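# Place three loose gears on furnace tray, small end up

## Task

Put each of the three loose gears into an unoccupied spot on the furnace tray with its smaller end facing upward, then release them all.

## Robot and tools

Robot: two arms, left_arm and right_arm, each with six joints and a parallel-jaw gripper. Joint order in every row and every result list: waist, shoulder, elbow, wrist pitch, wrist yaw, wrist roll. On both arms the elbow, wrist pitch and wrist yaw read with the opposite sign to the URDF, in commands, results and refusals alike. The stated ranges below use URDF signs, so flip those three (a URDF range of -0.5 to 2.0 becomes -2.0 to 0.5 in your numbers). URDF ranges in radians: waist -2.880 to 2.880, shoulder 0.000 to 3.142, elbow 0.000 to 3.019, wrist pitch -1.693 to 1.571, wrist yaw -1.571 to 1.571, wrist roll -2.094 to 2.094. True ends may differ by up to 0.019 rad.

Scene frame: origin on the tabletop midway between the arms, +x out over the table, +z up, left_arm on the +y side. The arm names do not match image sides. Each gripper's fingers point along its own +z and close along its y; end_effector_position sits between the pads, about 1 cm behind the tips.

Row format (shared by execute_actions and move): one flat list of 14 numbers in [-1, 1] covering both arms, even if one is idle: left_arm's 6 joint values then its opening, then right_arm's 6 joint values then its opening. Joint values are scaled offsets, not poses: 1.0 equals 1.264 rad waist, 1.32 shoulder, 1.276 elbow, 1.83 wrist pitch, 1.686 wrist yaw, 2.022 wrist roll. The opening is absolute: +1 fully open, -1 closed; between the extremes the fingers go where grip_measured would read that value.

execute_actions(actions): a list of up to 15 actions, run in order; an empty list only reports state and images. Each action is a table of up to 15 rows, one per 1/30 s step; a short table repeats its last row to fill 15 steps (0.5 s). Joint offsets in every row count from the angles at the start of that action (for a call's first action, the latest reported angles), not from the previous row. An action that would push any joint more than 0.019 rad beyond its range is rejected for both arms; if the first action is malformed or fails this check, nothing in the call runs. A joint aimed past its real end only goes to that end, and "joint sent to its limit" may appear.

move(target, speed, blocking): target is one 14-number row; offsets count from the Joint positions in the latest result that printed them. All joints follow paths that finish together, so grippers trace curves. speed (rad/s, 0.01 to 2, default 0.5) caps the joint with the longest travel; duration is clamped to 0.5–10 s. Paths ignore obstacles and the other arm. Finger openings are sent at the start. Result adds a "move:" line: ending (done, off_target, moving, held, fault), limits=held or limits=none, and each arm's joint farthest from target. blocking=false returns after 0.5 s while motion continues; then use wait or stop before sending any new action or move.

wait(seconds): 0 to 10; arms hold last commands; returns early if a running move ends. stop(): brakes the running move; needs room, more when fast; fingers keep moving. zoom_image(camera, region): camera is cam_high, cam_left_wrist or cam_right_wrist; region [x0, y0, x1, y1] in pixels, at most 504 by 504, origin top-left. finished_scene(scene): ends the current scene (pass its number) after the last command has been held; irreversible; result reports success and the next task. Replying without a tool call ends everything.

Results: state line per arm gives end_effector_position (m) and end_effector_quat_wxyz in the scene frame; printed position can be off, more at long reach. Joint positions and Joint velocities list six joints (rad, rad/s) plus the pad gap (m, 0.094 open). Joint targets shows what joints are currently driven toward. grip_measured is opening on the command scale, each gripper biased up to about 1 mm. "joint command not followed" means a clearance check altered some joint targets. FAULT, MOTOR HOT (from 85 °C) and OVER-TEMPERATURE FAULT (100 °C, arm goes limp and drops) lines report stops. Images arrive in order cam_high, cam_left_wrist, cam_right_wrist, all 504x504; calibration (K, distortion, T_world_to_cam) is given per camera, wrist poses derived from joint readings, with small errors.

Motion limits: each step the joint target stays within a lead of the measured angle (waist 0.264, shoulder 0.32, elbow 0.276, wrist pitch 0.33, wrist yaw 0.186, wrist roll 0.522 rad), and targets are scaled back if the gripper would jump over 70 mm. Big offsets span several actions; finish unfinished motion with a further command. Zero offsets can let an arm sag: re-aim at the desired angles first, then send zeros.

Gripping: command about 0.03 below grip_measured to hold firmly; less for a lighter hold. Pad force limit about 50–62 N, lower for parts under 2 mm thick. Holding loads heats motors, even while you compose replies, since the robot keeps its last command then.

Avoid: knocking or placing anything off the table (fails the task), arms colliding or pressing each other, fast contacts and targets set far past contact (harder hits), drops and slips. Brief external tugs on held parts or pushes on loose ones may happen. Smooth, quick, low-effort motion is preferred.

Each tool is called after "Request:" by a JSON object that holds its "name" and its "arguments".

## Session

Request:
{"name": "execute_actions", "arguments": {"actions": []}}

Scene clock: 0.00 s.
left_arm: end_effector_position=(+0.3538, +0.0072, +0.1764) grip_measured=+1.000 end_effector_quat_wxyz=(-0.182, +0.355, +0.777, -0.487) | right_arm: end_effector_position=(+0.0684, -0.7260, +0.3243) grip_measured=+1.000 end_effector_quat_wxyz=(-0.169, -0.288, +0.940, -0.075)
Joint names: [waist, shoulder, elbow, wrist pitch, wrist yaw, wrist roll]
Joint positions: left_arm=[-0.461  1.847 -1.428  1.632 -1.027  0.618  0.094] | right_arm=[-1.102  1.383 -1.495  1.565 -0.354 -1.78   0.094]
Joint velocities: left_arm=[-0.005 -0.005  0.002  0.017  0.037  0.022  0.   ] | right_arm=[-0.005 -0.015 -0.017  0.002  0.022 -0.037  0.   ]
Joint targets: left_arm=[-0.461 1.843 -1.451 1.633 -1.027 0.618] | right_arm=[-1.102 1.380 -1.524 1.563 -0.354 -1.780]
camera_calibration (this result's frames):
cam_left_wrist: T_world_to_cam=[[-0.375249, -0.261508, 0.88927, -0.027807], [-0.17474, 0.962134, 0.2092, 0.02236], [-0.910304, -0.076889, -0.406736, 0.519888], [0, 0, 0, 1]] pos_world=[0.466729, 0.0111886, 0.231507]
cam_right_wrist: T_world_to_cam=[[0.567543, -0.822691, 0.0327821, -0.646274], [-0.468398, -0.289872, 0.834612, -0.442289], [-0.677125, -0.489033, -0.549862, -0.00589124], [0, 0, 0, 1]] pos_world=[0.155632, -0.662773, 0.387087]

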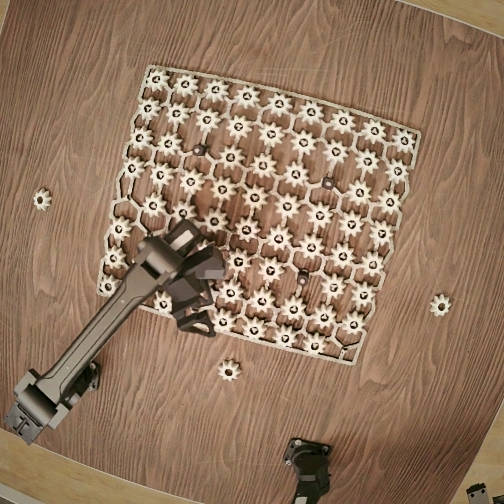

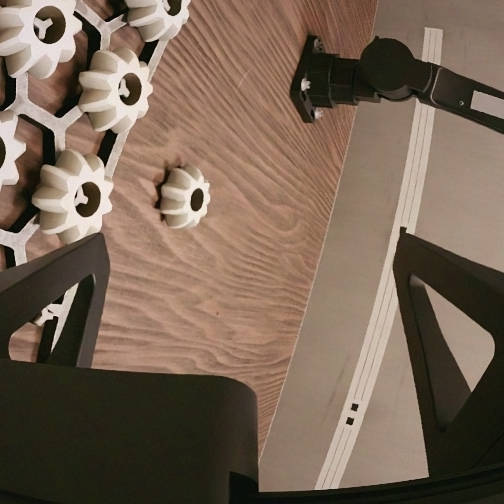

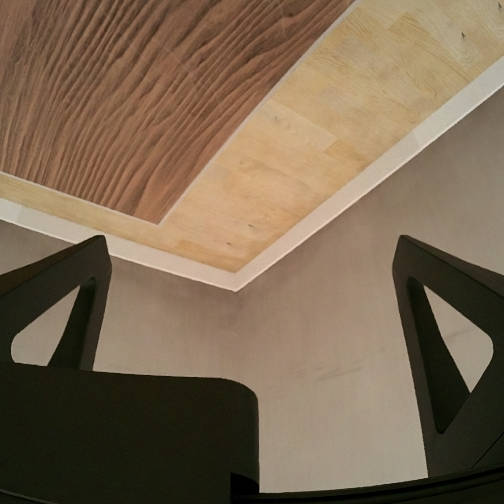

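Request:
{"name": "zoom_image", "arguments": {"camera": "cam_high", "region": [0,50,252,302]}}

Request:
{"name": "zoom_image", "arguments": {"camera": "cam_high", "region": [210,150,462,402]}}

Region (0, 50, 252, 302) of cam_high's 504x504 image, scaled by 2.000, with more detail than that image has.

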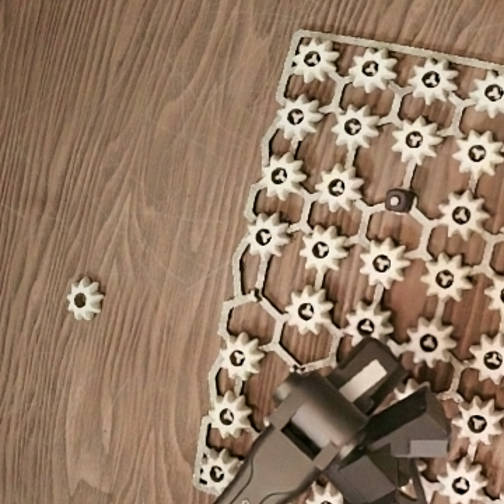

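Region (210, 150, 462, 402) of cam_high's 504x504 image, scaled by 2.000, with more detail than that image has.

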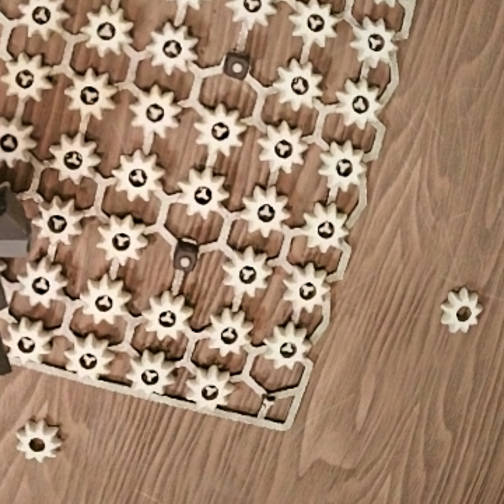

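Request:
{"name": "move", "arguments": {"target": [0.691,-0.107,0.069,-0.256,0.612,0.016,0.5, 0.631,0.352,0.005,-0.197,0.213,0.534,0.5], "speed": 0.9}}

Scene clock: 5.97 s.
left_arm: end_effector_position=(+0.4918, +0.5467, +0.1003) grip_measured=+0.502 end_effector_quat_wxyz=(-0.001, +0.133, +0.991, +0.003) | right_arm: end_effector_position=(+0.4635, -0.5027, +0.0945) grip_measured=+0.501 end_effector_quat_wxyz=(-0.004, -0.175, +0.985, +0.005)
Joint names: [waist, shoulder, elbow, wrist pitch, wrist yaw, wrist roll]
Joint positions: left_arm=[ 0.423  1.736 -1.342  1.176  0.005  0.637  0.071] | right_arm=[-0.298  1.843 -1.478  1.217  0.004 -0.712  0.071]
Joint velocities: left_arm=[-0.005 -0.015 -0.007  0.017  0.037 -0.051  0.001] | right_arm=[-0.005  0.005  0.007 -0.007  0.037 -0.037 -0.   ]
Joint targets: left_arm=[0.413 1.706 -1.340 1.163 0.005 0.651] | right_arm=[-0.305 1.848 -1.489 1.204 0.006 -0.700]
move: off_target (left_arm); limits=none; left_arm: farthest joint: the shoulder, 0.030 radians from its target (0.141 radians at the start); right_arm: farthest joint: the wrist pitch, 0.012 radians from its target (0.360 radians at the start)
camera_calibration (this result's frames):
cam_left_wrist: T_world_to_cam=[[-0.271466, -0.962442, 0.00335719, 0.653726], [-0.774962, 0.220651, 0.592238, 0.205462], [-0.570736, 0.158171, -0.805756, 0.400488], [0, 0, 0, 1]] pos_world=[0.565262, 0.520493, 0.198818]
cam_right_wrist: T_world_to_cam=[[0.349058, -0.93687, -0.020816, -0.630306], [-0.755861, -0.294609, 0.584705, 0.153805], [-0.553925, -0.188362, -0.810979, 0.363218], [0, 0, 0, 1]] pos_world=[0.537464, -0.476786, 0.191511]

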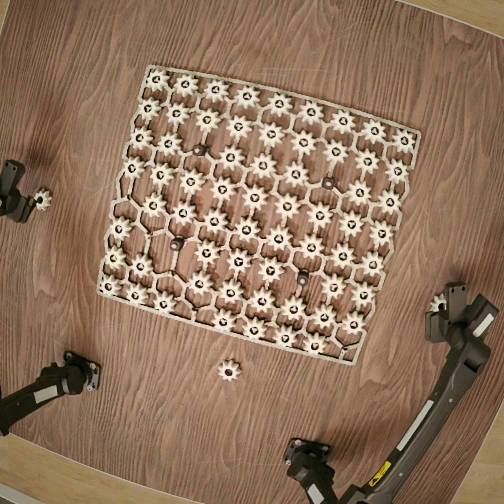

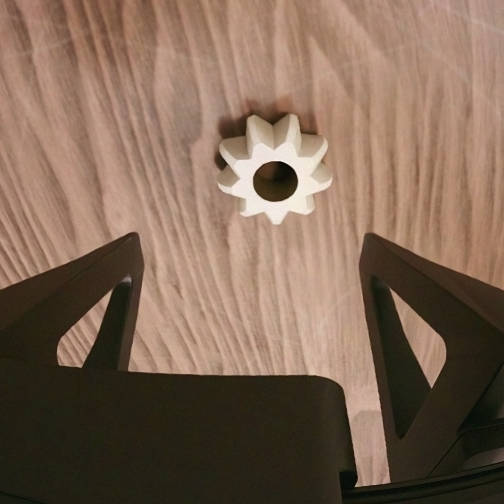

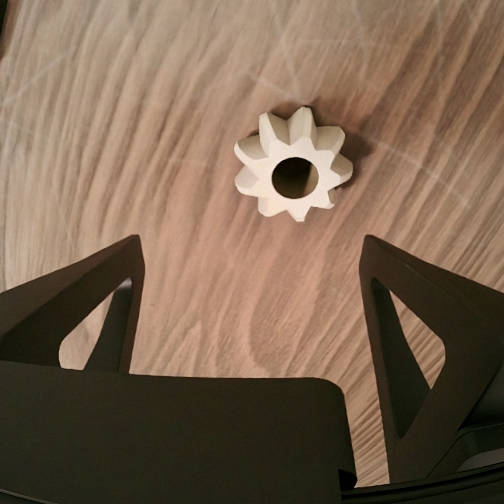

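Request:
{"name": "move", "arguments": {"target": [0,0.025,0.096,-0.090,0,0.093,0.5, -0.033,0.051,0.041,-0.0765,0,0,0.5], "speed": 0.4}}

Scene clock: 9.43 s.
left_arm: end_effector_position=(+0.4780, +0.5413, +0.0521) grip_measured=+0.502 end_effector_quat_wxyz=(+0.005, +0.218, +0.976, +0.007) | right_arm: end_effector_position=(+0.4589, -0.5227, +0.0440) grip_measured=+0.501 end_effector_quat_wxyz=(+0.000, -0.157, +0.988, +0.002)
Joint names: [waist, shoulder, elbow, wrist pitch, wrist yaw, wrist roll]
Joint positions: left_arm=[ 0.423  1.748 -1.218  1.024  0.005  0.81   0.071] | right_arm=[-0.335  1.899 -1.417  1.09   0.004 -0.712  0.071]
Joint velocities: left_arm=[-0.015 -0.005 -0.002  0.027  0.037 -0.095 -0.   ] | right_arm=[-0.005 -0.005 -0.007  0.012  0.007 -0.022 -0.001]
Joint targets: left_arm=[0.423 1.769 -1.219 1.011 0.005 0.824] | right_arm=[-0.340 1.911 -1.425 1.077 0.004 -0.712]
move: off_target (left_arm); limits=none; left_arm: farthest joint: the shoulder, 0.021 radians from its target (0.033 radians at the start); right_arm: farthest joint: the wrist pitch, 0.013 radians from its target (0.140 radians at the start)
camera_calibration (this result's frames):
cam_left_wrist: T_world_to_cam=[[-0.433225, -0.901254, -0.00753181, 0.689754], [-0.733365, 0.34764, 0.584228, 0.136268], [-0.523919, 0.258626, -0.811555, 0.278218], [0, 0, 0, 1]] pos_world=[0.544517, 0.502317, 0.151373]
cam_right_wrist: T_world_to_cam=[[0.313596, -0.949449, -0.0143041, -0.639144], [-0.771764, -0.263627, 0.578689, 0.197689], [-0.553206, -0.170435, -0.815423, 0.325173], [0, 0, 0, 1]] pos_world=[0.53289, -0.499297, 0.14161]

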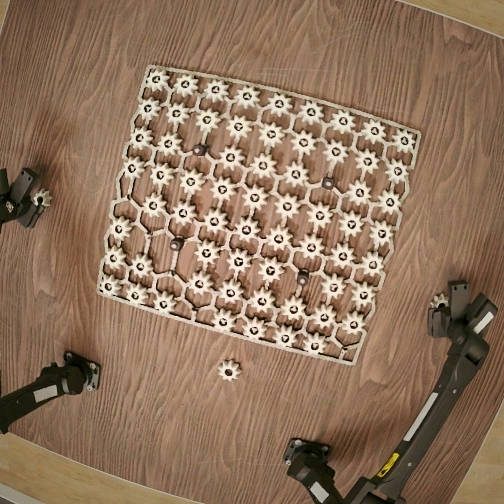

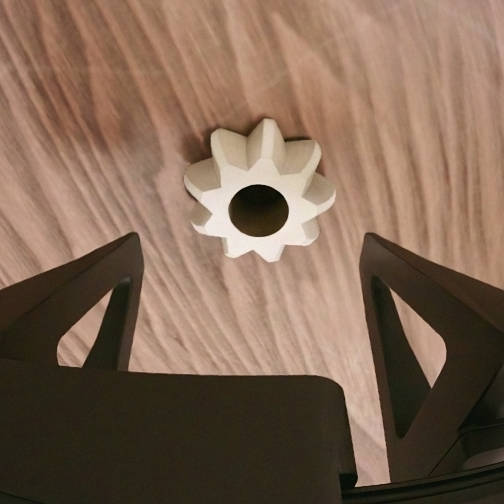

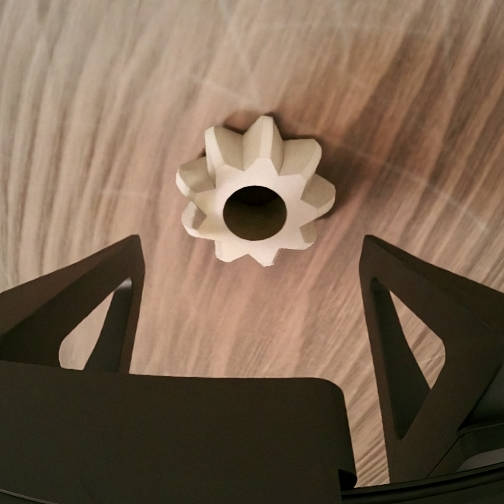

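Request:
{"name": "zoom_image", "arguments": {"camera": "cam_left_wrist", "region": [170,100,350,280]}}

Request:
{"name": "zoom_image", "arguments": {"camera": "cam_right_wrist", "region": [165,100,345,280]}}

Region (170, 100, 350, 280) of cam_left_wrist's 504x504 image, scaled by 2.800, with more detail than that image has.

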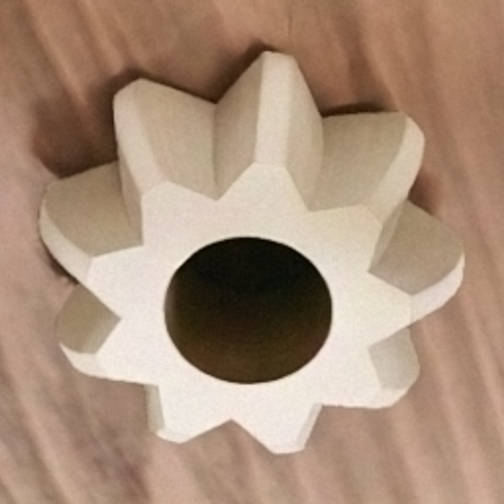

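Region (165, 100, 345, 280) of cam_right_wrist's 504x504 image, scaled by 2.800, with more detail than that image has.

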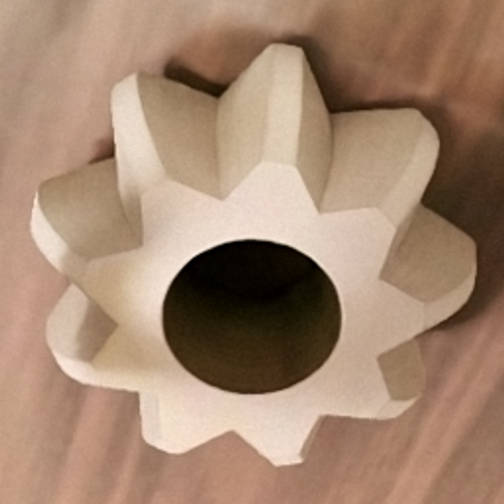

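Request:
{"name": "move", "arguments": {"target": [0,0.051,0.032,-0.059,0,-0.061,0.5, 0.012,0.045,0.014,-0.046,0,-0.056,0.5], "speed": 0.2}}

Scene clock: 12.80 s.
left_arm: end_effector_position=(+0.4777, +0.5412, +0.0165) grip_measured=+0.502 end_effector_quat_wxyz=(+0.008, +0.165, +0.986, +0.008) | right_arm: end_effector_position=(+0.4624, -0.5212, +0.0134) grip_measured=+0.501 end_effector_quat_wxyz=(+0.002, -0.209, +0.978, +0.001)
Joint names: [waist, shoulder, elbow, wrist pitch, wrist yaw, wrist roll]
Joint positions: left_arm=[ 0.423  1.797 -1.176  0.929  0.005  0.701  0.071] | right_arm=[-0.33   1.942 -1.393  1.019  0.004 -0.813  0.071]
Joint velocities: left_arm=[-0.005 -0.015  0.012  0.007  0.007 -0.022 -0.   ] | right_arm=[-0.015 -0.015 -0.007  0.012 -0.007 -0.022 -0.002]
Joint targets: left_arm=[0.423 1.816 -1.177 0.916 0.005 0.687] | right_arm=[-0.320 1.958 -1.399 1.006 0.004 -0.825]
move: done; limits=none; left_arm: farthest joint: the shoulder, 0.019 radians from its target (0.067 radians at the start); right_arm: farthest joint: the shoulder, 0.016 radians from its target (0.059 radians at the start)
camera_calibration (this result's frames):
cam_left_wrist: T_world_to_cam=[[-0.332844, -0.94293, -0.00988494, 0.663899], [-0.770186, 0.265789, 0.579802, 0.218887], [-0.544085, 0.200597, -0.814698, 0.290238], [0, 0, 0, 1]] pos_world=[0.547472, 0.509612, 0.116108]
cam_right_wrist: T_world_to_cam=[[0.412733, -0.910781, -0.0113541, -0.664966], [-0.741693, -0.343292, 0.576231, 0.163095], [-0.528719, -0.229409, -0.817208, 0.260311], [0, 0, 0, 1]] pos_world=[0.533051, -0.489931, 0.111197]

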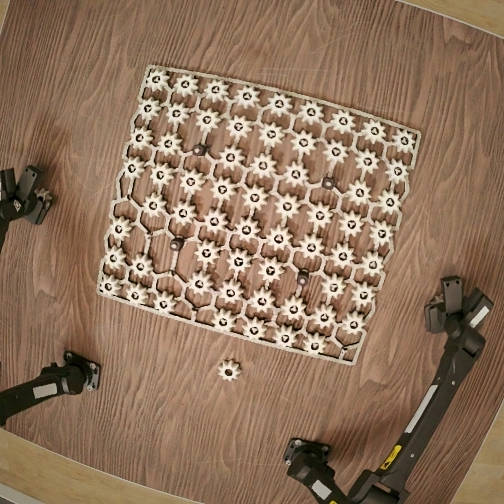

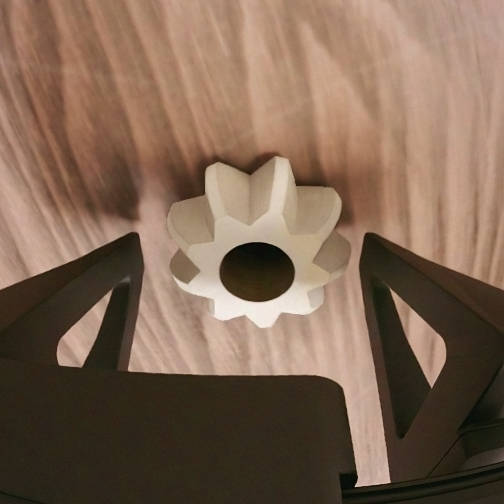

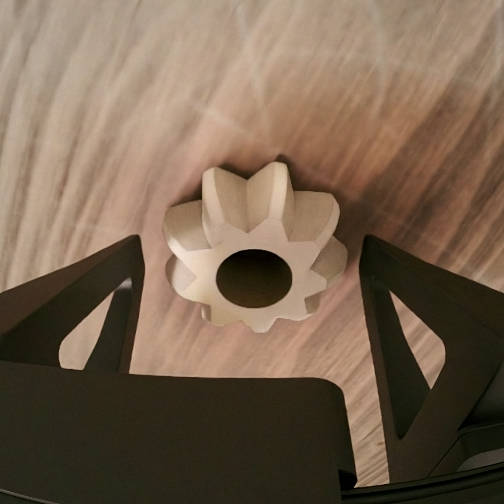

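Request:
{"name": "execute_actions", "arguments": {"actions": [[[0,0.014,-0.001,0,0,0,0.45, 0,0.011,-0.004,0,0,0,0.45],[0,0.015,-0.001,0,0,0,0.42, 0,0.012,-0.004,0,0,0,0.42],[0,0.016,-0.001,0,0,0,0.40, 0,0.013,-0.004,0,0,0,0.40],[0,0.017,-0.001,0,0,0,0.38, 0,0.014,-0.004,0,0,0,0.38],[0,0.018,-0.001,0,0,0,0.36, 0,0.015,-0.004,0,0,0,0.36],[0,0.019,-0.001,0,0,0,0.35, 0,0.016,-0.004,0,0,0,0.35],[0,0.020,-0.001,0,0,0,0.34, 0,0.016,-0.004,0,0,0,0.34]]]}}

Scene clock: 13.90 s.
left_arm: end_effector_position=(+0.4777, +0.5411, +0.0165) grip_measured=+0.342 end_effector_quat_wxyz=(+0.008, +0.164, +0.986, +0.008) | right_arm: end_effector_position=(+0.4624, -0.5212, +0.0134) grip_measured=+0.342 end_effector_quat_wxyz=(+0.002, -0.209, +0.978, +0.001)
Joint names: [waist, shoulder, elbow, wrist pitch, wrist yaw, wrist roll]
Joint positions: left_arm=[ 0.423  1.797 -1.176  0.929  0.005  0.701  0.063] | right_arm=[-0.33   1.942 -1.393  1.019  0.004 -0.813  0.063]
Joint velocities: left_arm=[-0.005  0.005  0.012 -0.012 -0.007 -0.022  0.001] | right_arm=[-0.005 -0.005 -0.007  0.007  0.051  0.081  0.   ]
Joint targets: left_arm=[0.423 1.823 -1.177 0.929 0.005 0.701] | right_arm=[-0.330 1.963 -1.398 1.019 0.004 -0.813]
camera_calibration (this result's frames):
cam_left_wrist: T_world_to_cam=[[-0.33249, -0.943058, -0.00959071, 0.663745], [-0.770368, 0.265711, 0.579595, 0.219054], [-0.544044, 0.200098, -0.814848, 0.290515], [0, 0, 0, 1]] pos_world=[0.547493, 0.509613, 0.116129]
cam_right_wrist: T_world_to_cam=[[0.413081, -0.910624, -0.0113524, -0.665044], [-0.741562, -0.343574, 0.576231, 0.162888], [-0.52863, -0.229611, -0.817208, 0.260164], [0, 0, 0, 1]] pos_world=[0.533039, -0.489904, 0.111197]

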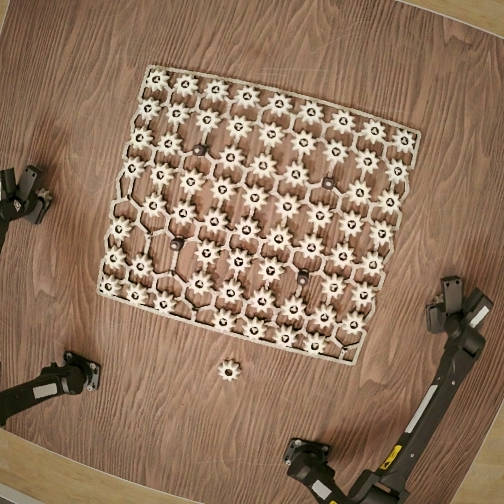

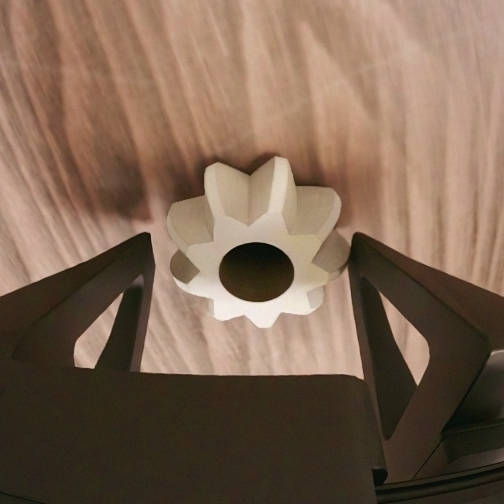

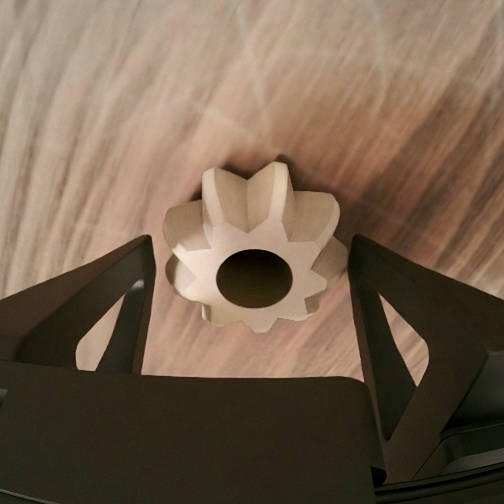

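Request:
{"name": "execute_actions", "arguments": {"actions": [[[0,0.020,-0.001,0,0,0,0.34, 0,0.016,-0.004,0,0,0,0.34],[0,0.021,-0.001,0,0,0,0.34, 0,0.017,-0.004,0,0,0,0.34],[0,0.022,-0.001,0,0,0,0.34, 0,0.018,-0.004,0,0,0,0.34],[0,0.023,-0.001,0,0,0,0.34, 0,0.019,-0.004,0,0,0,0.34],[0,0.024,-0.001,0,0,0,0.34, 0,0.020,-0.004,0,0,0,0.34],[0,0.025,-0.001,0,0,0,0.34, 0,0.021,-0.004,0,0,0,0.34],[0,0.026,-0.001,0,0,0,0.34, 0,0.022,-0.004,0,0,0,0.34]]]}}

Scene clock: 15.07 s.
left_arm: end_effector_position=(+0.4767, +0.5408, +0.0124) grip_measured=+0.342 end_effector_quat_wxyz=(+0.004, +0.164, +0.986, +0.005) | right_arm: end_effector_position=(+0.4616, -0.5209, +0.0095) grip_measured=+0.342 end_effector_quat_wxyz=(-0.001, -0.209, +0.978, +0.003)
Joint names: [waist, shoulder, elbow, wrist pitch, wrist yaw, wrist roll]
Joint positions: left_arm=[ 0.423  1.805 -1.176  0.929  0.005  0.701  0.063] | right_arm=[-0.33   1.949 -1.393  1.019  0.004 -0.813  0.063]
Joint velocities: left_arm=[ 0.005  0.005 -0.002 -0.002  0.007 -0.081  0.   ] | right_arm=[ 0.005 -0.015  0.002 -0.002  0.037 -0.037 -0.   ]
Joint targets: left_arm=[0.423 1.831 -1.177 0.929 0.005 0.701] | right_arm=[-0.330 1.971 -1.398 1.019 0.004 -0.813]
camera_calibration (this result's frames):
cam_left_wrist: T_world_to_cam=[[-0.332545, -0.943079, -0.00387614, 0.663009], [-0.765605, 0.267561, 0.58503, 0.217454], [-0.550693, 0.197517, -0.811002, 0.291256], [0, 0, 0, 1]] pos_world=[0.547357, 0.50956, 0.111562]
cam_right_wrist: T_world_to_cam=[[0.412987, -0.910585, -0.0166413, -0.664344], [-0.737689, -0.345176, 0.580231, 0.161948], [-0.534094, -0.227352, -0.814282, 0.260371], [0, 0, 0, 1]] pos_world=[0.532895, -0.489845, 0.106993]

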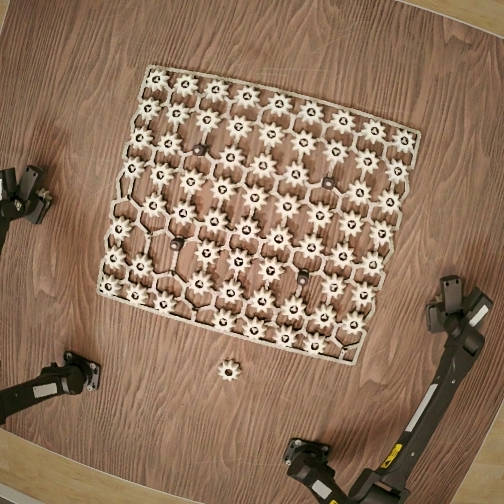

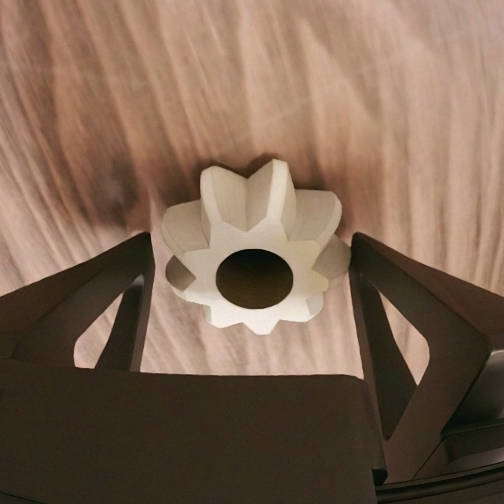

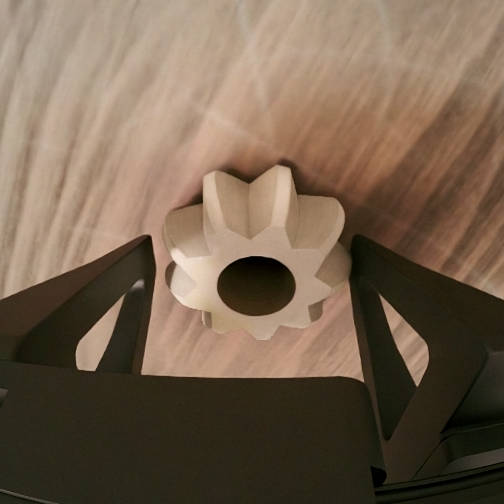

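Request:
{"name": "execute_actions", "arguments": {"actions": [[[0,0.006,-0.001,0,0,0,0.31, 0,0.004,-0.004,0,0,0,0.31],[0,0.006,-0.001,0,0,0,0.28, 0,0.004,-0.004,0,0,0,0.28],[0,0.006,-0.001,0,0,0,0.26, 0,0.004,-0.004,0,0,0,0.26],[0,0.006,-0.001,0,0,0,0.24, 0,0.004,-0.004,0,0,0,0.24],[0,0.006,-0.001,0,0,0,0.22, 0,0.004,-0.004,0,0,0,0.22],[0,0.006,-0.001,0,0,0,0.20, 0,0.004,-0.004,0,0,0,0.20],[0,0.006,-0.001,0,0,0,0.185, 0,0.004,-0.004,0,0,0,0.185],[0,0.006,-0.001,0,0,0,0.17, 0,0.004,-0.004,0,0,0,0.17],[0,0.006,-0.001,0,0,0,0.16, 0,0.004,-0.004,0,0,0,0.16],[0,0.006,-0.001,0,0,0,0.15, 0,0.004,-0.004,0,0,0,0.15],[0,0.006,-0.001,0,0,0,0.14, 0,0.004,-0.004,0,0,0,0.14],[0,0.006,-0.001,0,0,0,0.13, 0,0.004,-0.004,0,0,0,0.13],[0,0.006,-0.001,0,0,0,0.12, 0,0.004,-0.004,0,0,0,0.12]],[[0,0,-0.001,0,0,0,0.12, 0,0,-0.004,0,0,0,0.12]]]}}

Scene clock: 16.43 s.
left_arm: end_effector_position=(+0.4769, +0.5404, +0.0124) grip_measured=+0.184 end_effector_quat_wxyz=(+0.005, +0.164, +0.986, +0.004) | right_arm: end_effector_position=(+0.4615, -0.5210, +0.0095) grip_measured=+0.190 end_effector_quat_wxyz=(-0.001, -0.209, +0.978, +0.003)
Joint names: [waist, shoulder, elbow, wrist pitch, wrist yaw, wrist roll]
Joint positions: left_arm=[ 0.423  1.805 -1.176  0.929  0.003  0.701  0.056] | right_arm=[-0.33   1.949 -1.393  1.019  0.003 -0.813  0.056]
Joint velocities: left_arm=[-0.005 -0.005  0.007  0.002  0.051 -0.037 -0.001] | right_arm=[ 0.005 -0.015  0.017 -0.007  0.007  0.007 -0.002]
Joint targets: left_arm=[0.423 1.805 -1.177 0.929 0.003 0.701] | right_arm=[-0.330 1.949 -1.398 1.019 0.003 -0.813]
camera_calibration (this result's frames):
cam_left_wrist: T_world_to_cam=[[-0.33257, -0.943076, -0.00213956, 0.662699], [-0.766081, 0.26883, 0.583823, 0.217218], [-0.550015, 0.195801, -0.811878, 0.29202], [0, 0, 0, 1]] pos_world=[0.547416, 0.509403, 0.111685]
cam_right_wrist: T_world_to_cam=[[0.412986, -0.910595, -0.0161197, -0.664443], [-0.737519, -0.344769, 0.580689, 0.161998], [-0.53433, -0.227928, -0.813966, 0.260123], [0, 0, 0, 1]] pos_world=[0.532873, -0.489897, 0.10695]

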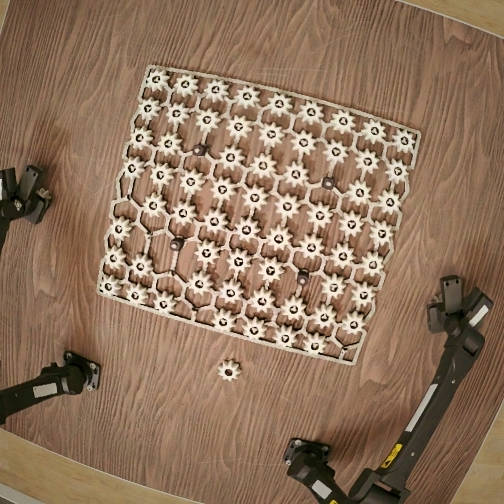

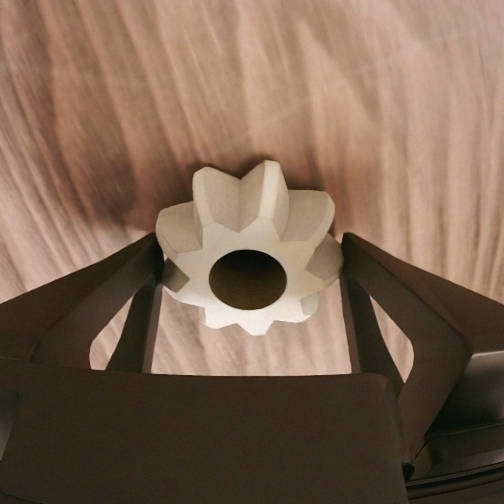

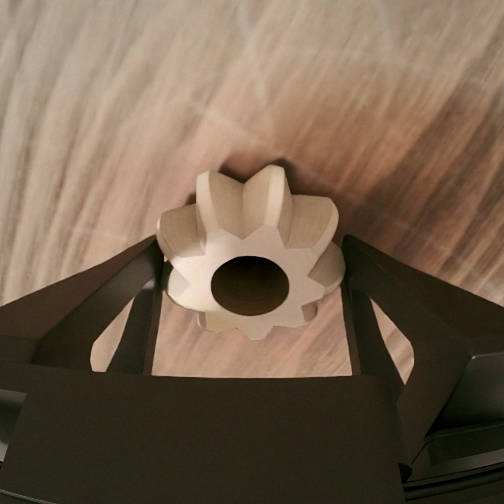

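Request:
{"name": "move", "arguments": {"target": [0,-0.041,-0.184,0.127,0,0,0.14, 0,-0.097,-0.112,0.115,0,0,0.14], "speed": 0.5}}

Scene clock: 19.40 s.
left_arm: end_effector_position=(+0.5031, +0.5506, +0.0814) grip_measured=+0.184 end_effector_quat_wxyz=(-0.004, +0.164, +0.986, -0.001) | right_arm: end_effector_position=(+0.4585, -0.5198, +0.0906) grip_measured=+0.190 end_effector_quat_wxyz=(-0.007, -0.209, +0.978, +0.007)
Joint names: [waist, shoulder, elbow, wrist pitch, wrist yaw, wrist roll]
Joint positions: left_arm=[ 0.423  1.789 -1.362  1.151  0.003  0.701  0.056] | right_arm=[-0.33   1.855 -1.484  1.219  0.003 -0.813  0.056]
Joint velocities: left_arm=[-0.005 -0.005 -0.002  0.012 -0.022 -0.022 -0.001] | right_arm=[-0.024 -0.005  0.017 -0.002 -0.007 -0.066  0.001]
Joint targets: left_arm=[0.423 1.751 -1.411 1.161 0.003 0.701] | right_arm=[-0.330 1.821 -1.536 1.230 0.003 -0.813]
move: off_target (left_arm, right_arm); limits=none; left_arm: farthest joint: the elbow, 0.049 radians from its target (0.235 radians at the start); right_arm: farthest joint: the elbow, 0.052 radians from its target (0.143 radians at the start)
camera_calibration (this result's frames):
cam_left_wrist: T_world_to_cam=[[-0.332486, -0.943044, 0.0110293, 0.680007], [-0.754961, 0.273147, 0.596175, 0.185244], [-0.565231, 0.189893, -0.802779, 0.370666], [0, 0, 0, 1]] pos_world=[0.575457, 0.52029, 0.179625]
cam_right_wrist: T_world_to_cam=[[0.412718, -0.910484, -0.0261383, -0.659632], [-0.730102, -0.347837, 0.588184, 0.107422], [-0.544624, -0.22367, -0.808304, 0.331191], [0, 0, 0, 1]] pos_world=[0.531045, -0.489141, 0.187278]

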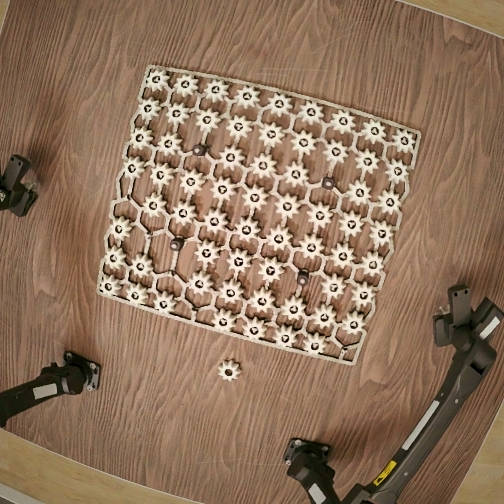

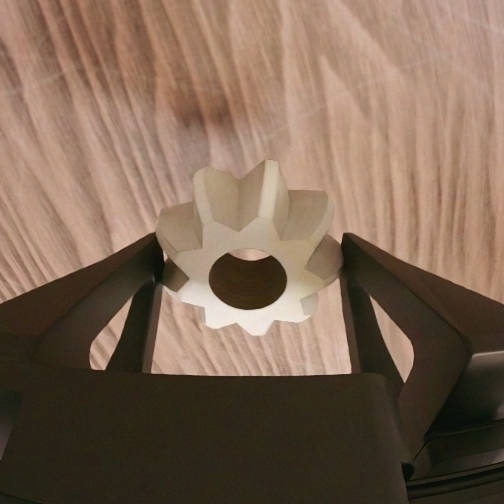

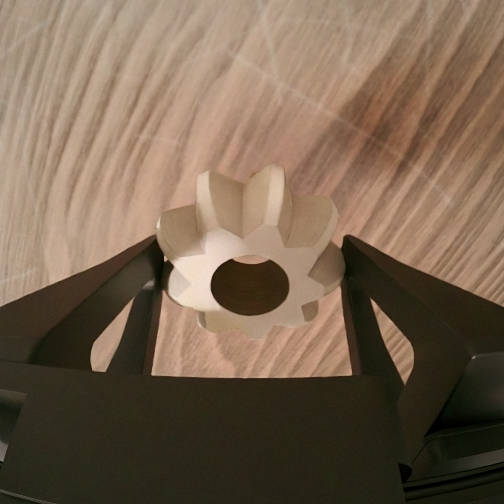

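Request:
{"name": "move", "arguments": {"target": [-0.438,-0.036,-0.02,0,0,-0.063,0.14, 0.339,-0.394,0.478,-0.089,0,0.047,0.14], "speed": 0.6}}

Scene clock: 21.57 s.
left_arm: end_effector_position=(+0.5254, +0.2644, +0.0789) grip_measured=+0.184 end_effector_quat_wxyz=(-0.007, +0.381, +0.924, -0.001) | right_arm: end_effector_position=(+0.2966, -0.2983, +0.0833) grip_measured=+0.190 end_effector_quat_wxyz=(-0.002, -0.375, +0.927, +0.003)
Joint names: [waist, shoulder, elbow, wrist pitch, wrist yaw, wrist roll]
Joint positions: left_arm=[-0.141  1.789 -1.355  1.151  0.001  0.587  0.056] | right_arm=[ 0.101  1.361 -0.853  1.068  0.003 -0.73   0.056]
Joint velocities: left_arm=[ 0.005  0.005 -0.002 -0.002  0.037 -0.007  0.001] | right_arm=[ 0.005  0.005 -0.002  0.012  0.022 -0.037 -0.   ]
Joint targets: left_arm=[-0.130 1.741 -1.387 1.151 0.003 0.573] | right_arm=[0.098 1.335 -0.874 1.056 0.004 -0.718]
move: off_target (left_arm, right_arm); limits=none; left_arm: farthest joint: the shoulder, 0.047 radians from its target (0.047 radians at the start); right_arm: farthest joint: the shoulder, 0.026 radians from its target (0.520 radians at the start)
camera_calibration (this result's frames):
cam_left_wrist: T_world_to_cam=[[-0.710652, -0.703374, 0.0154843, 0.55256], [-0.555869, 0.574839, 0.600475, 0.0970365], [-0.431259, 0.418121, -0.799494, 0.304627], [0, 0, 0, 1]] pos_world=[0.57799, 0.205505, 0.176724]
cam_right_wrist: T_world_to_cam=[[0.698403, -0.715514, -0.0165227, -0.418758], [-0.5754, -0.575069, 0.581559, -0.0425786], [-0.425615, -0.396655, -0.813337, 0.200132], [0, 0, 0, 1]] pos_world=[0.353141, -0.244729, 0.180618]

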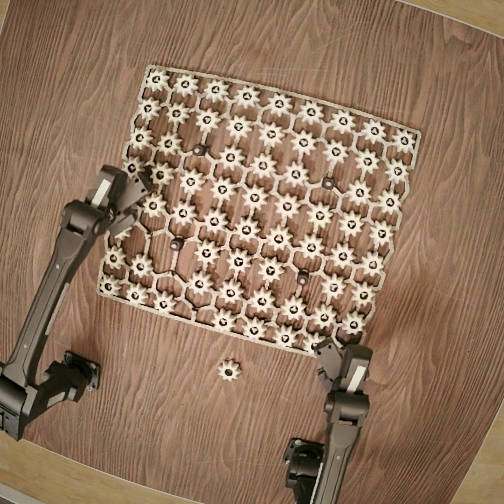

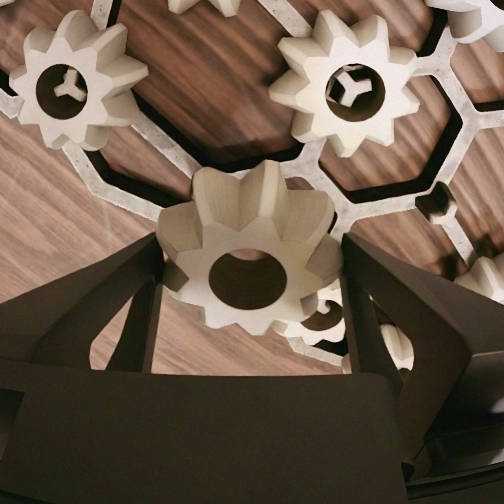

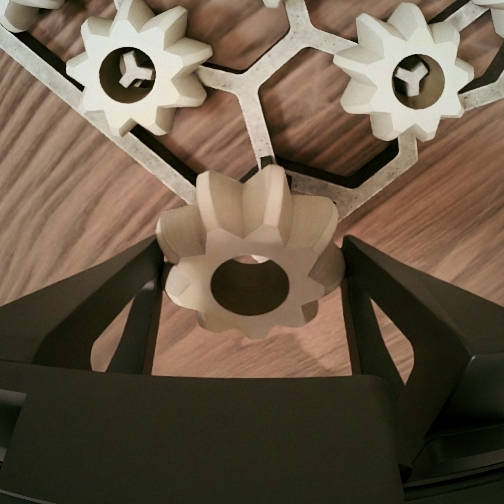

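Request:
{"name": "move", "arguments": {"target": [0.040,0.027,0.030,-0.049,0,0.051,0.14, -0.028,0.039,0.025,-0.057,0,-0.019,0.14], "speed": 0.2}}

Scene clock: 25.03 s.
left_arm: end_effector_position=(+0.5263, +0.2874, +0.0480) grip_measured=+0.183 end_effector_quat_wxyz=(-0.008, +0.401, +0.916, -0.001) | right_arm: end_effector_position=(+0.2959, -0.3073, +0.0535) grip_measured=+0.190 end_effector_quat_wxyz=(-0.003, -0.376, +0.927, +0.003)
Joint names: [waist, shoulder, elbow, wrist pitch, wrist yaw, wrist roll]
Joint positions: left_arm=[-0.097  1.819 -1.307  1.074  0.001  0.676  0.056] | right_arm=[ 0.075  1.408 -0.807  0.977  0.003 -0.757  0.056]
Joint velocities: left_arm=[-0.005 -0.005  0.002 -0.012  0.007  0.022  0.001] | right_arm=[ 0.005  0.005 -0.012  0.007 -0.007  0.037 -0.001]
Joint targets: left_arm=[-0.091 1.825 -1.316 1.062 0.001 0.691] | right_arm=[0.066 1.413 -0.821 0.964 0.003 -0.769]
move: done; limits=none; left_arm: farthest joint: the wrist roll, 0.014 radians from its target (0.103 radians at the start); right_arm: farthest joint: the elbow, 0.014 radians from its target (0.032 radians at the start)
camera_calibration (this result's frames):
cam_left_wrist: T_world_to_cam=[[-0.740796, -0.671519, 0.0168457, 0.576503], [-0.529684, 0.599385, 0.600144, 0.0820402], [-0.413105, 0.435661, -0.799715, 0.256109], [0, 0, 0, 1]] pos_world=[0.576327, 0.226382, 0.145867]
cam_right_wrist: T_world_to_cam=[[0.699203, -0.714712, -0.0173682, -0.425144], [-0.574128, -0.575815, 0.582077, -0.0314563], [-0.426018, -0.397019, -0.812948, 0.172003], [0, 0, 0, 1]] pos_world=[0.352479, -0.25368, 0.150756]

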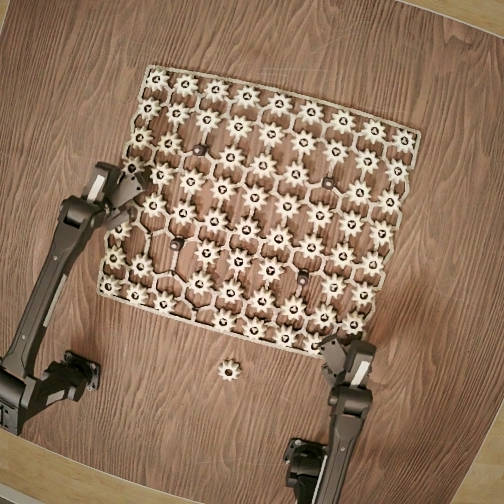

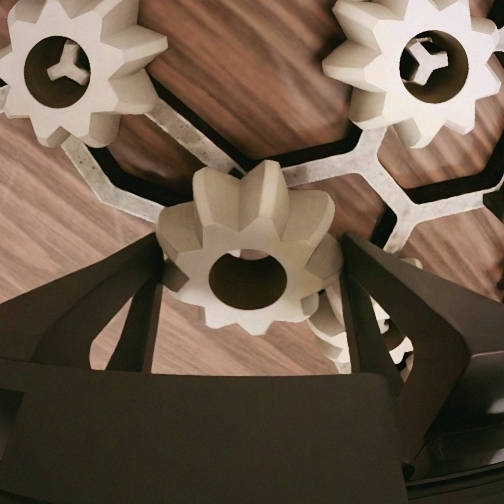

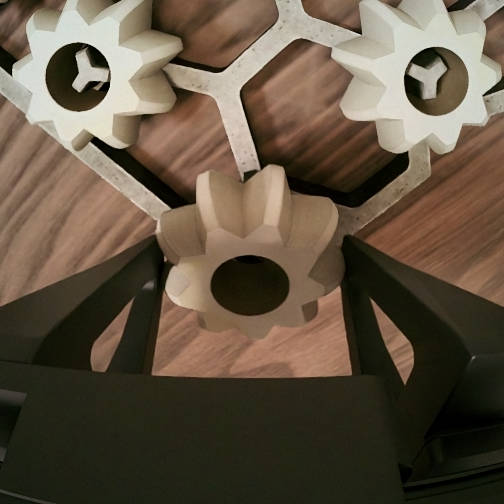

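Request:
{"name": "execute_actions", "arguments": {"actions": []}}

Scene clock: 26.87 s.
left_arm: end_effector_position=(+0.5263, +0.2874, +0.0480) grip_measured=+0.183 end_effector_quat_wxyz=(-0.008, +0.402, +0.916, -0.001) | right_arm: end_effector_position=(+0.2959, -0.3073, +0.0535) grip_measured=+0.190 end_effector_quat_wxyz=(-0.003, -0.376, +0.927, +0.003)
Joint names: [waist, shoulder, elbow, wrist pitch, wrist yaw, wrist roll]
Joint positions: left_arm=[-0.097  1.819 -1.307  1.074  0.001  0.677  0.056] | right_arm=[ 0.075  1.408 -0.807  0.977  0.003 -0.757  0.056]
Joint velocities: left_arm=[-0.005 -0.005  0.007  0.012 -0.022  0.007 -0.001] | right_arm=[-0.005 -0.005 -0.007  0.002 -0.007  0.051 -0.   ]
Joint targets: left_arm=[-0.091 1.825 -1.316 1.062 0.001 0.691] | right_arm=[0.066 1.413 -0.821 0.964 0.003 -0.768]
camera_calibration (this result's frames):
cam_left_wrist: T_world_to_cam=[[-0.741308, -0.670953, 0.0168553, 0.57661], [-0.529225, 0.599795, 0.600138, 0.0816809], [-0.412775, 0.435967, -0.799719, 0.255848], [0, 0, 0, 1]] pos_world=[0.57628, 0.226345, 0.145867]
cam_right_wrist: T_world_to_cam=[[0.699203, -0.714712, -0.0173682, -0.425144], [-0.574128, -0.575815, 0.582077, -0.0314563], [-0.426018, -0.397019, -0.812948, 0.172003], [0, 0, 0, 1]] pos_world=[0.352479, -0.25368, 0.150756]

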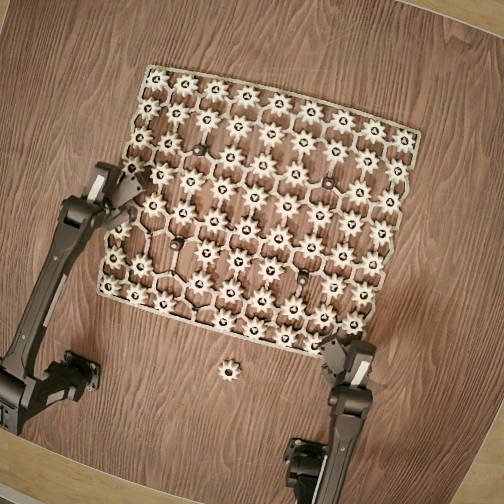

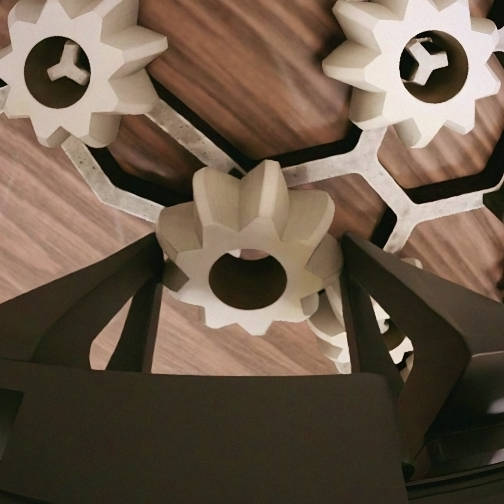

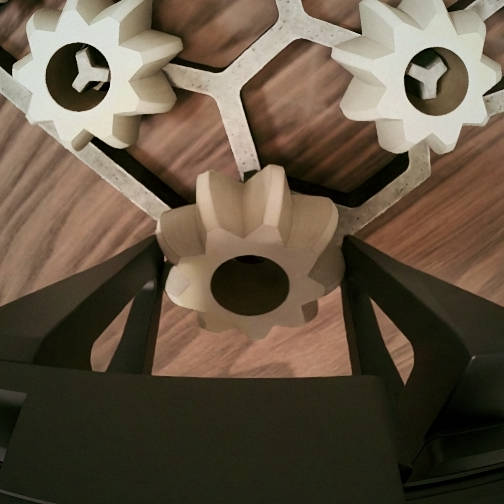

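Request:
{"name": "execute_actions", "arguments": {"actions": [[[0.002,0.010,-0.007,-0.008,0,0,0.14,-0.007,0.010,-0.011,-0.008,0,-0.005,0.14],[0.0,0.012,-0.007,-0.009,0,0,0.14,-0.007,0.012,-0.011,-0.009,0,-0.005,0.14],[-0.003,0.014,-0.007,-0.010,0,0,0.14,-0.007,0.014,-0.011,-0.010,0,-0.005,0.14],[-0.005,0.015,-0.007,-0.011,0,0,0.14,-0.007,0.015,-0.011,-0.011,0,-0.005,0.14],[-0.007,0.016,-0.007,-0.012,0,0,0.14,-0.007,0.017,-0.011,-0.012,0,-0.005,0.14],[-0.008,0.017,-0.007,-0.013,0,0,0.14,-0.007,0.018,-0.011,-0.013,0,-0.005,0.14],[-0.009,0.018,-0.007,-0.014,0,0,0.14,-0.007,0.019,-0.011,-0.014,0,-0.005,0.14],[-0.010,0.019,-0.007,-0.014,0,0,0.14,-0.007,0.020,-0.011,-0.015,0,-0.005,0.14]]]}}

Scene clock: 28.83 s.
left_arm: end_effector_position=(+0.5291, +0.2868, +0.0415) grip_measured=+0.183 end_effector_quat_wxyz=(-0.006, +0.402, +0.916, -0.001) | right_arm: end_effector_position=(+0.2977, -0.3073, +0.0469) grip_measured=+0.190 end_effector_quat_wxyz=(-0.006, -0.376, +0.927, +0.004)
Joint names: [waist, shoulder, elbow, wrist pitch, wrist yaw, wrist roll]
Joint positions: left_arm=[-0.097  1.832 -1.307  1.058  0.001  0.677  0.056] | right_arm=[ 0.075  1.428 -0.807  0.963  0.003 -0.757  0.056]
Joint velocities: left_arm=[-0.005 -0.005  0.007 -0.022  0.051  0.051 -0.001] | right_arm=[0.015 0.015 0.027 0.012 0.022 0.022 0.001]
Joint targets: left_arm=[-0.109 1.844 -1.316 1.048 0.001 0.677] | right_arm=[0.066 1.434 -0.821 0.950 0.003 -0.767]
camera_calibration (this result's frames):
cam_left_wrist: T_world_to_cam=[[-0.741612, -0.670663, 0.0149243, 0.578554], [-0.530805, 0.600271, 0.598265, 0.0882842], [-0.410193, 0.435759, -0.801159, 0.250768], [0, 0, 0, 1]] pos_world=[0.578787, 0.225746, 0.139453]
cam_right_wrist: T_world_to_cam=[[0.699076, -0.714713, -0.0218435, -0.426265], [-0.570341, -0.575767, 0.585835, -0.0278342], [-0.431281, -0.397085, -0.810136, 0.168815], [0, 0, 0, 1]] pos_world=[0.354923, -0.253649, 0.143758]

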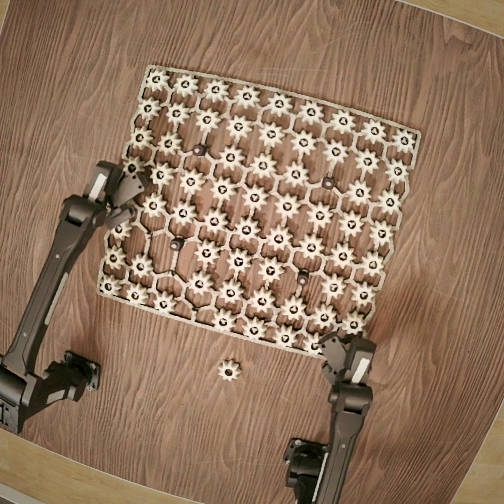

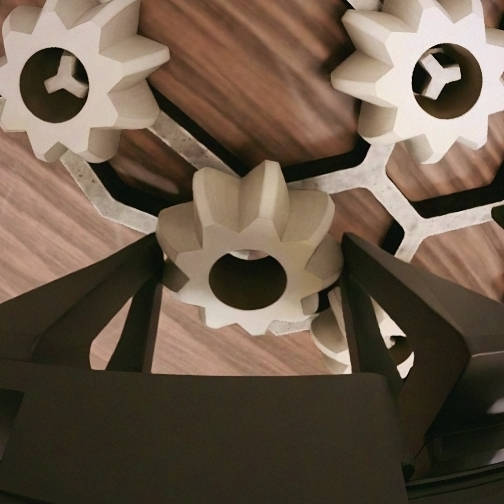

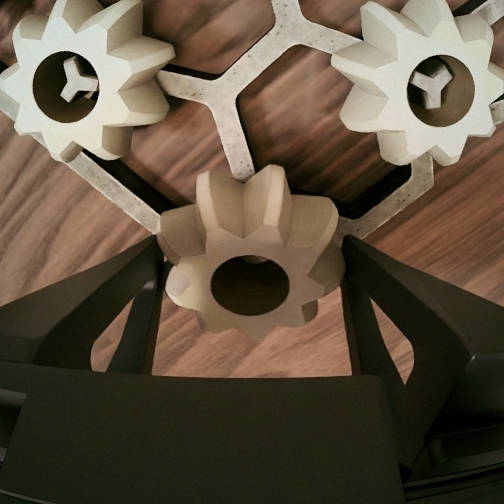

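Request:
{"name": "zoom_image", "arguments": {"camera": "cam_left_wrist", "region": [0, 20, 504, 340]}}

Request:
{"name": "zoom_image", "arguments": {"camera": "cam_right_wrist", "region": [0, 20, 504, 340]}}

Region (0, 20, 504, 340) of cam_left_wrist's 504x504 image, scaled by 1.000; it fills the top 320 rows of this view, and the rest is white.

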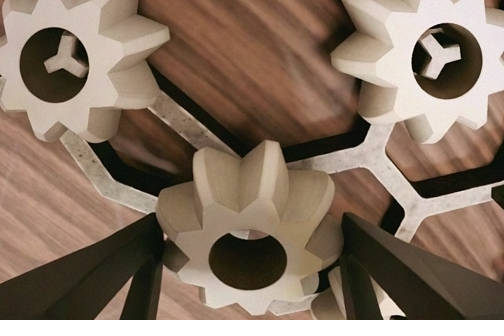

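Region (0, 20, 504, 340) of cam_right_wrist's 504x504 image, scaled by 1.000; it fills the top 320 rows of this view, and the rest is white.

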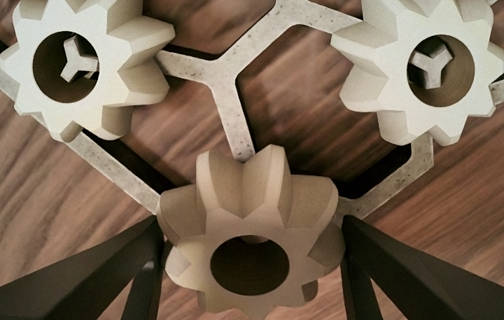

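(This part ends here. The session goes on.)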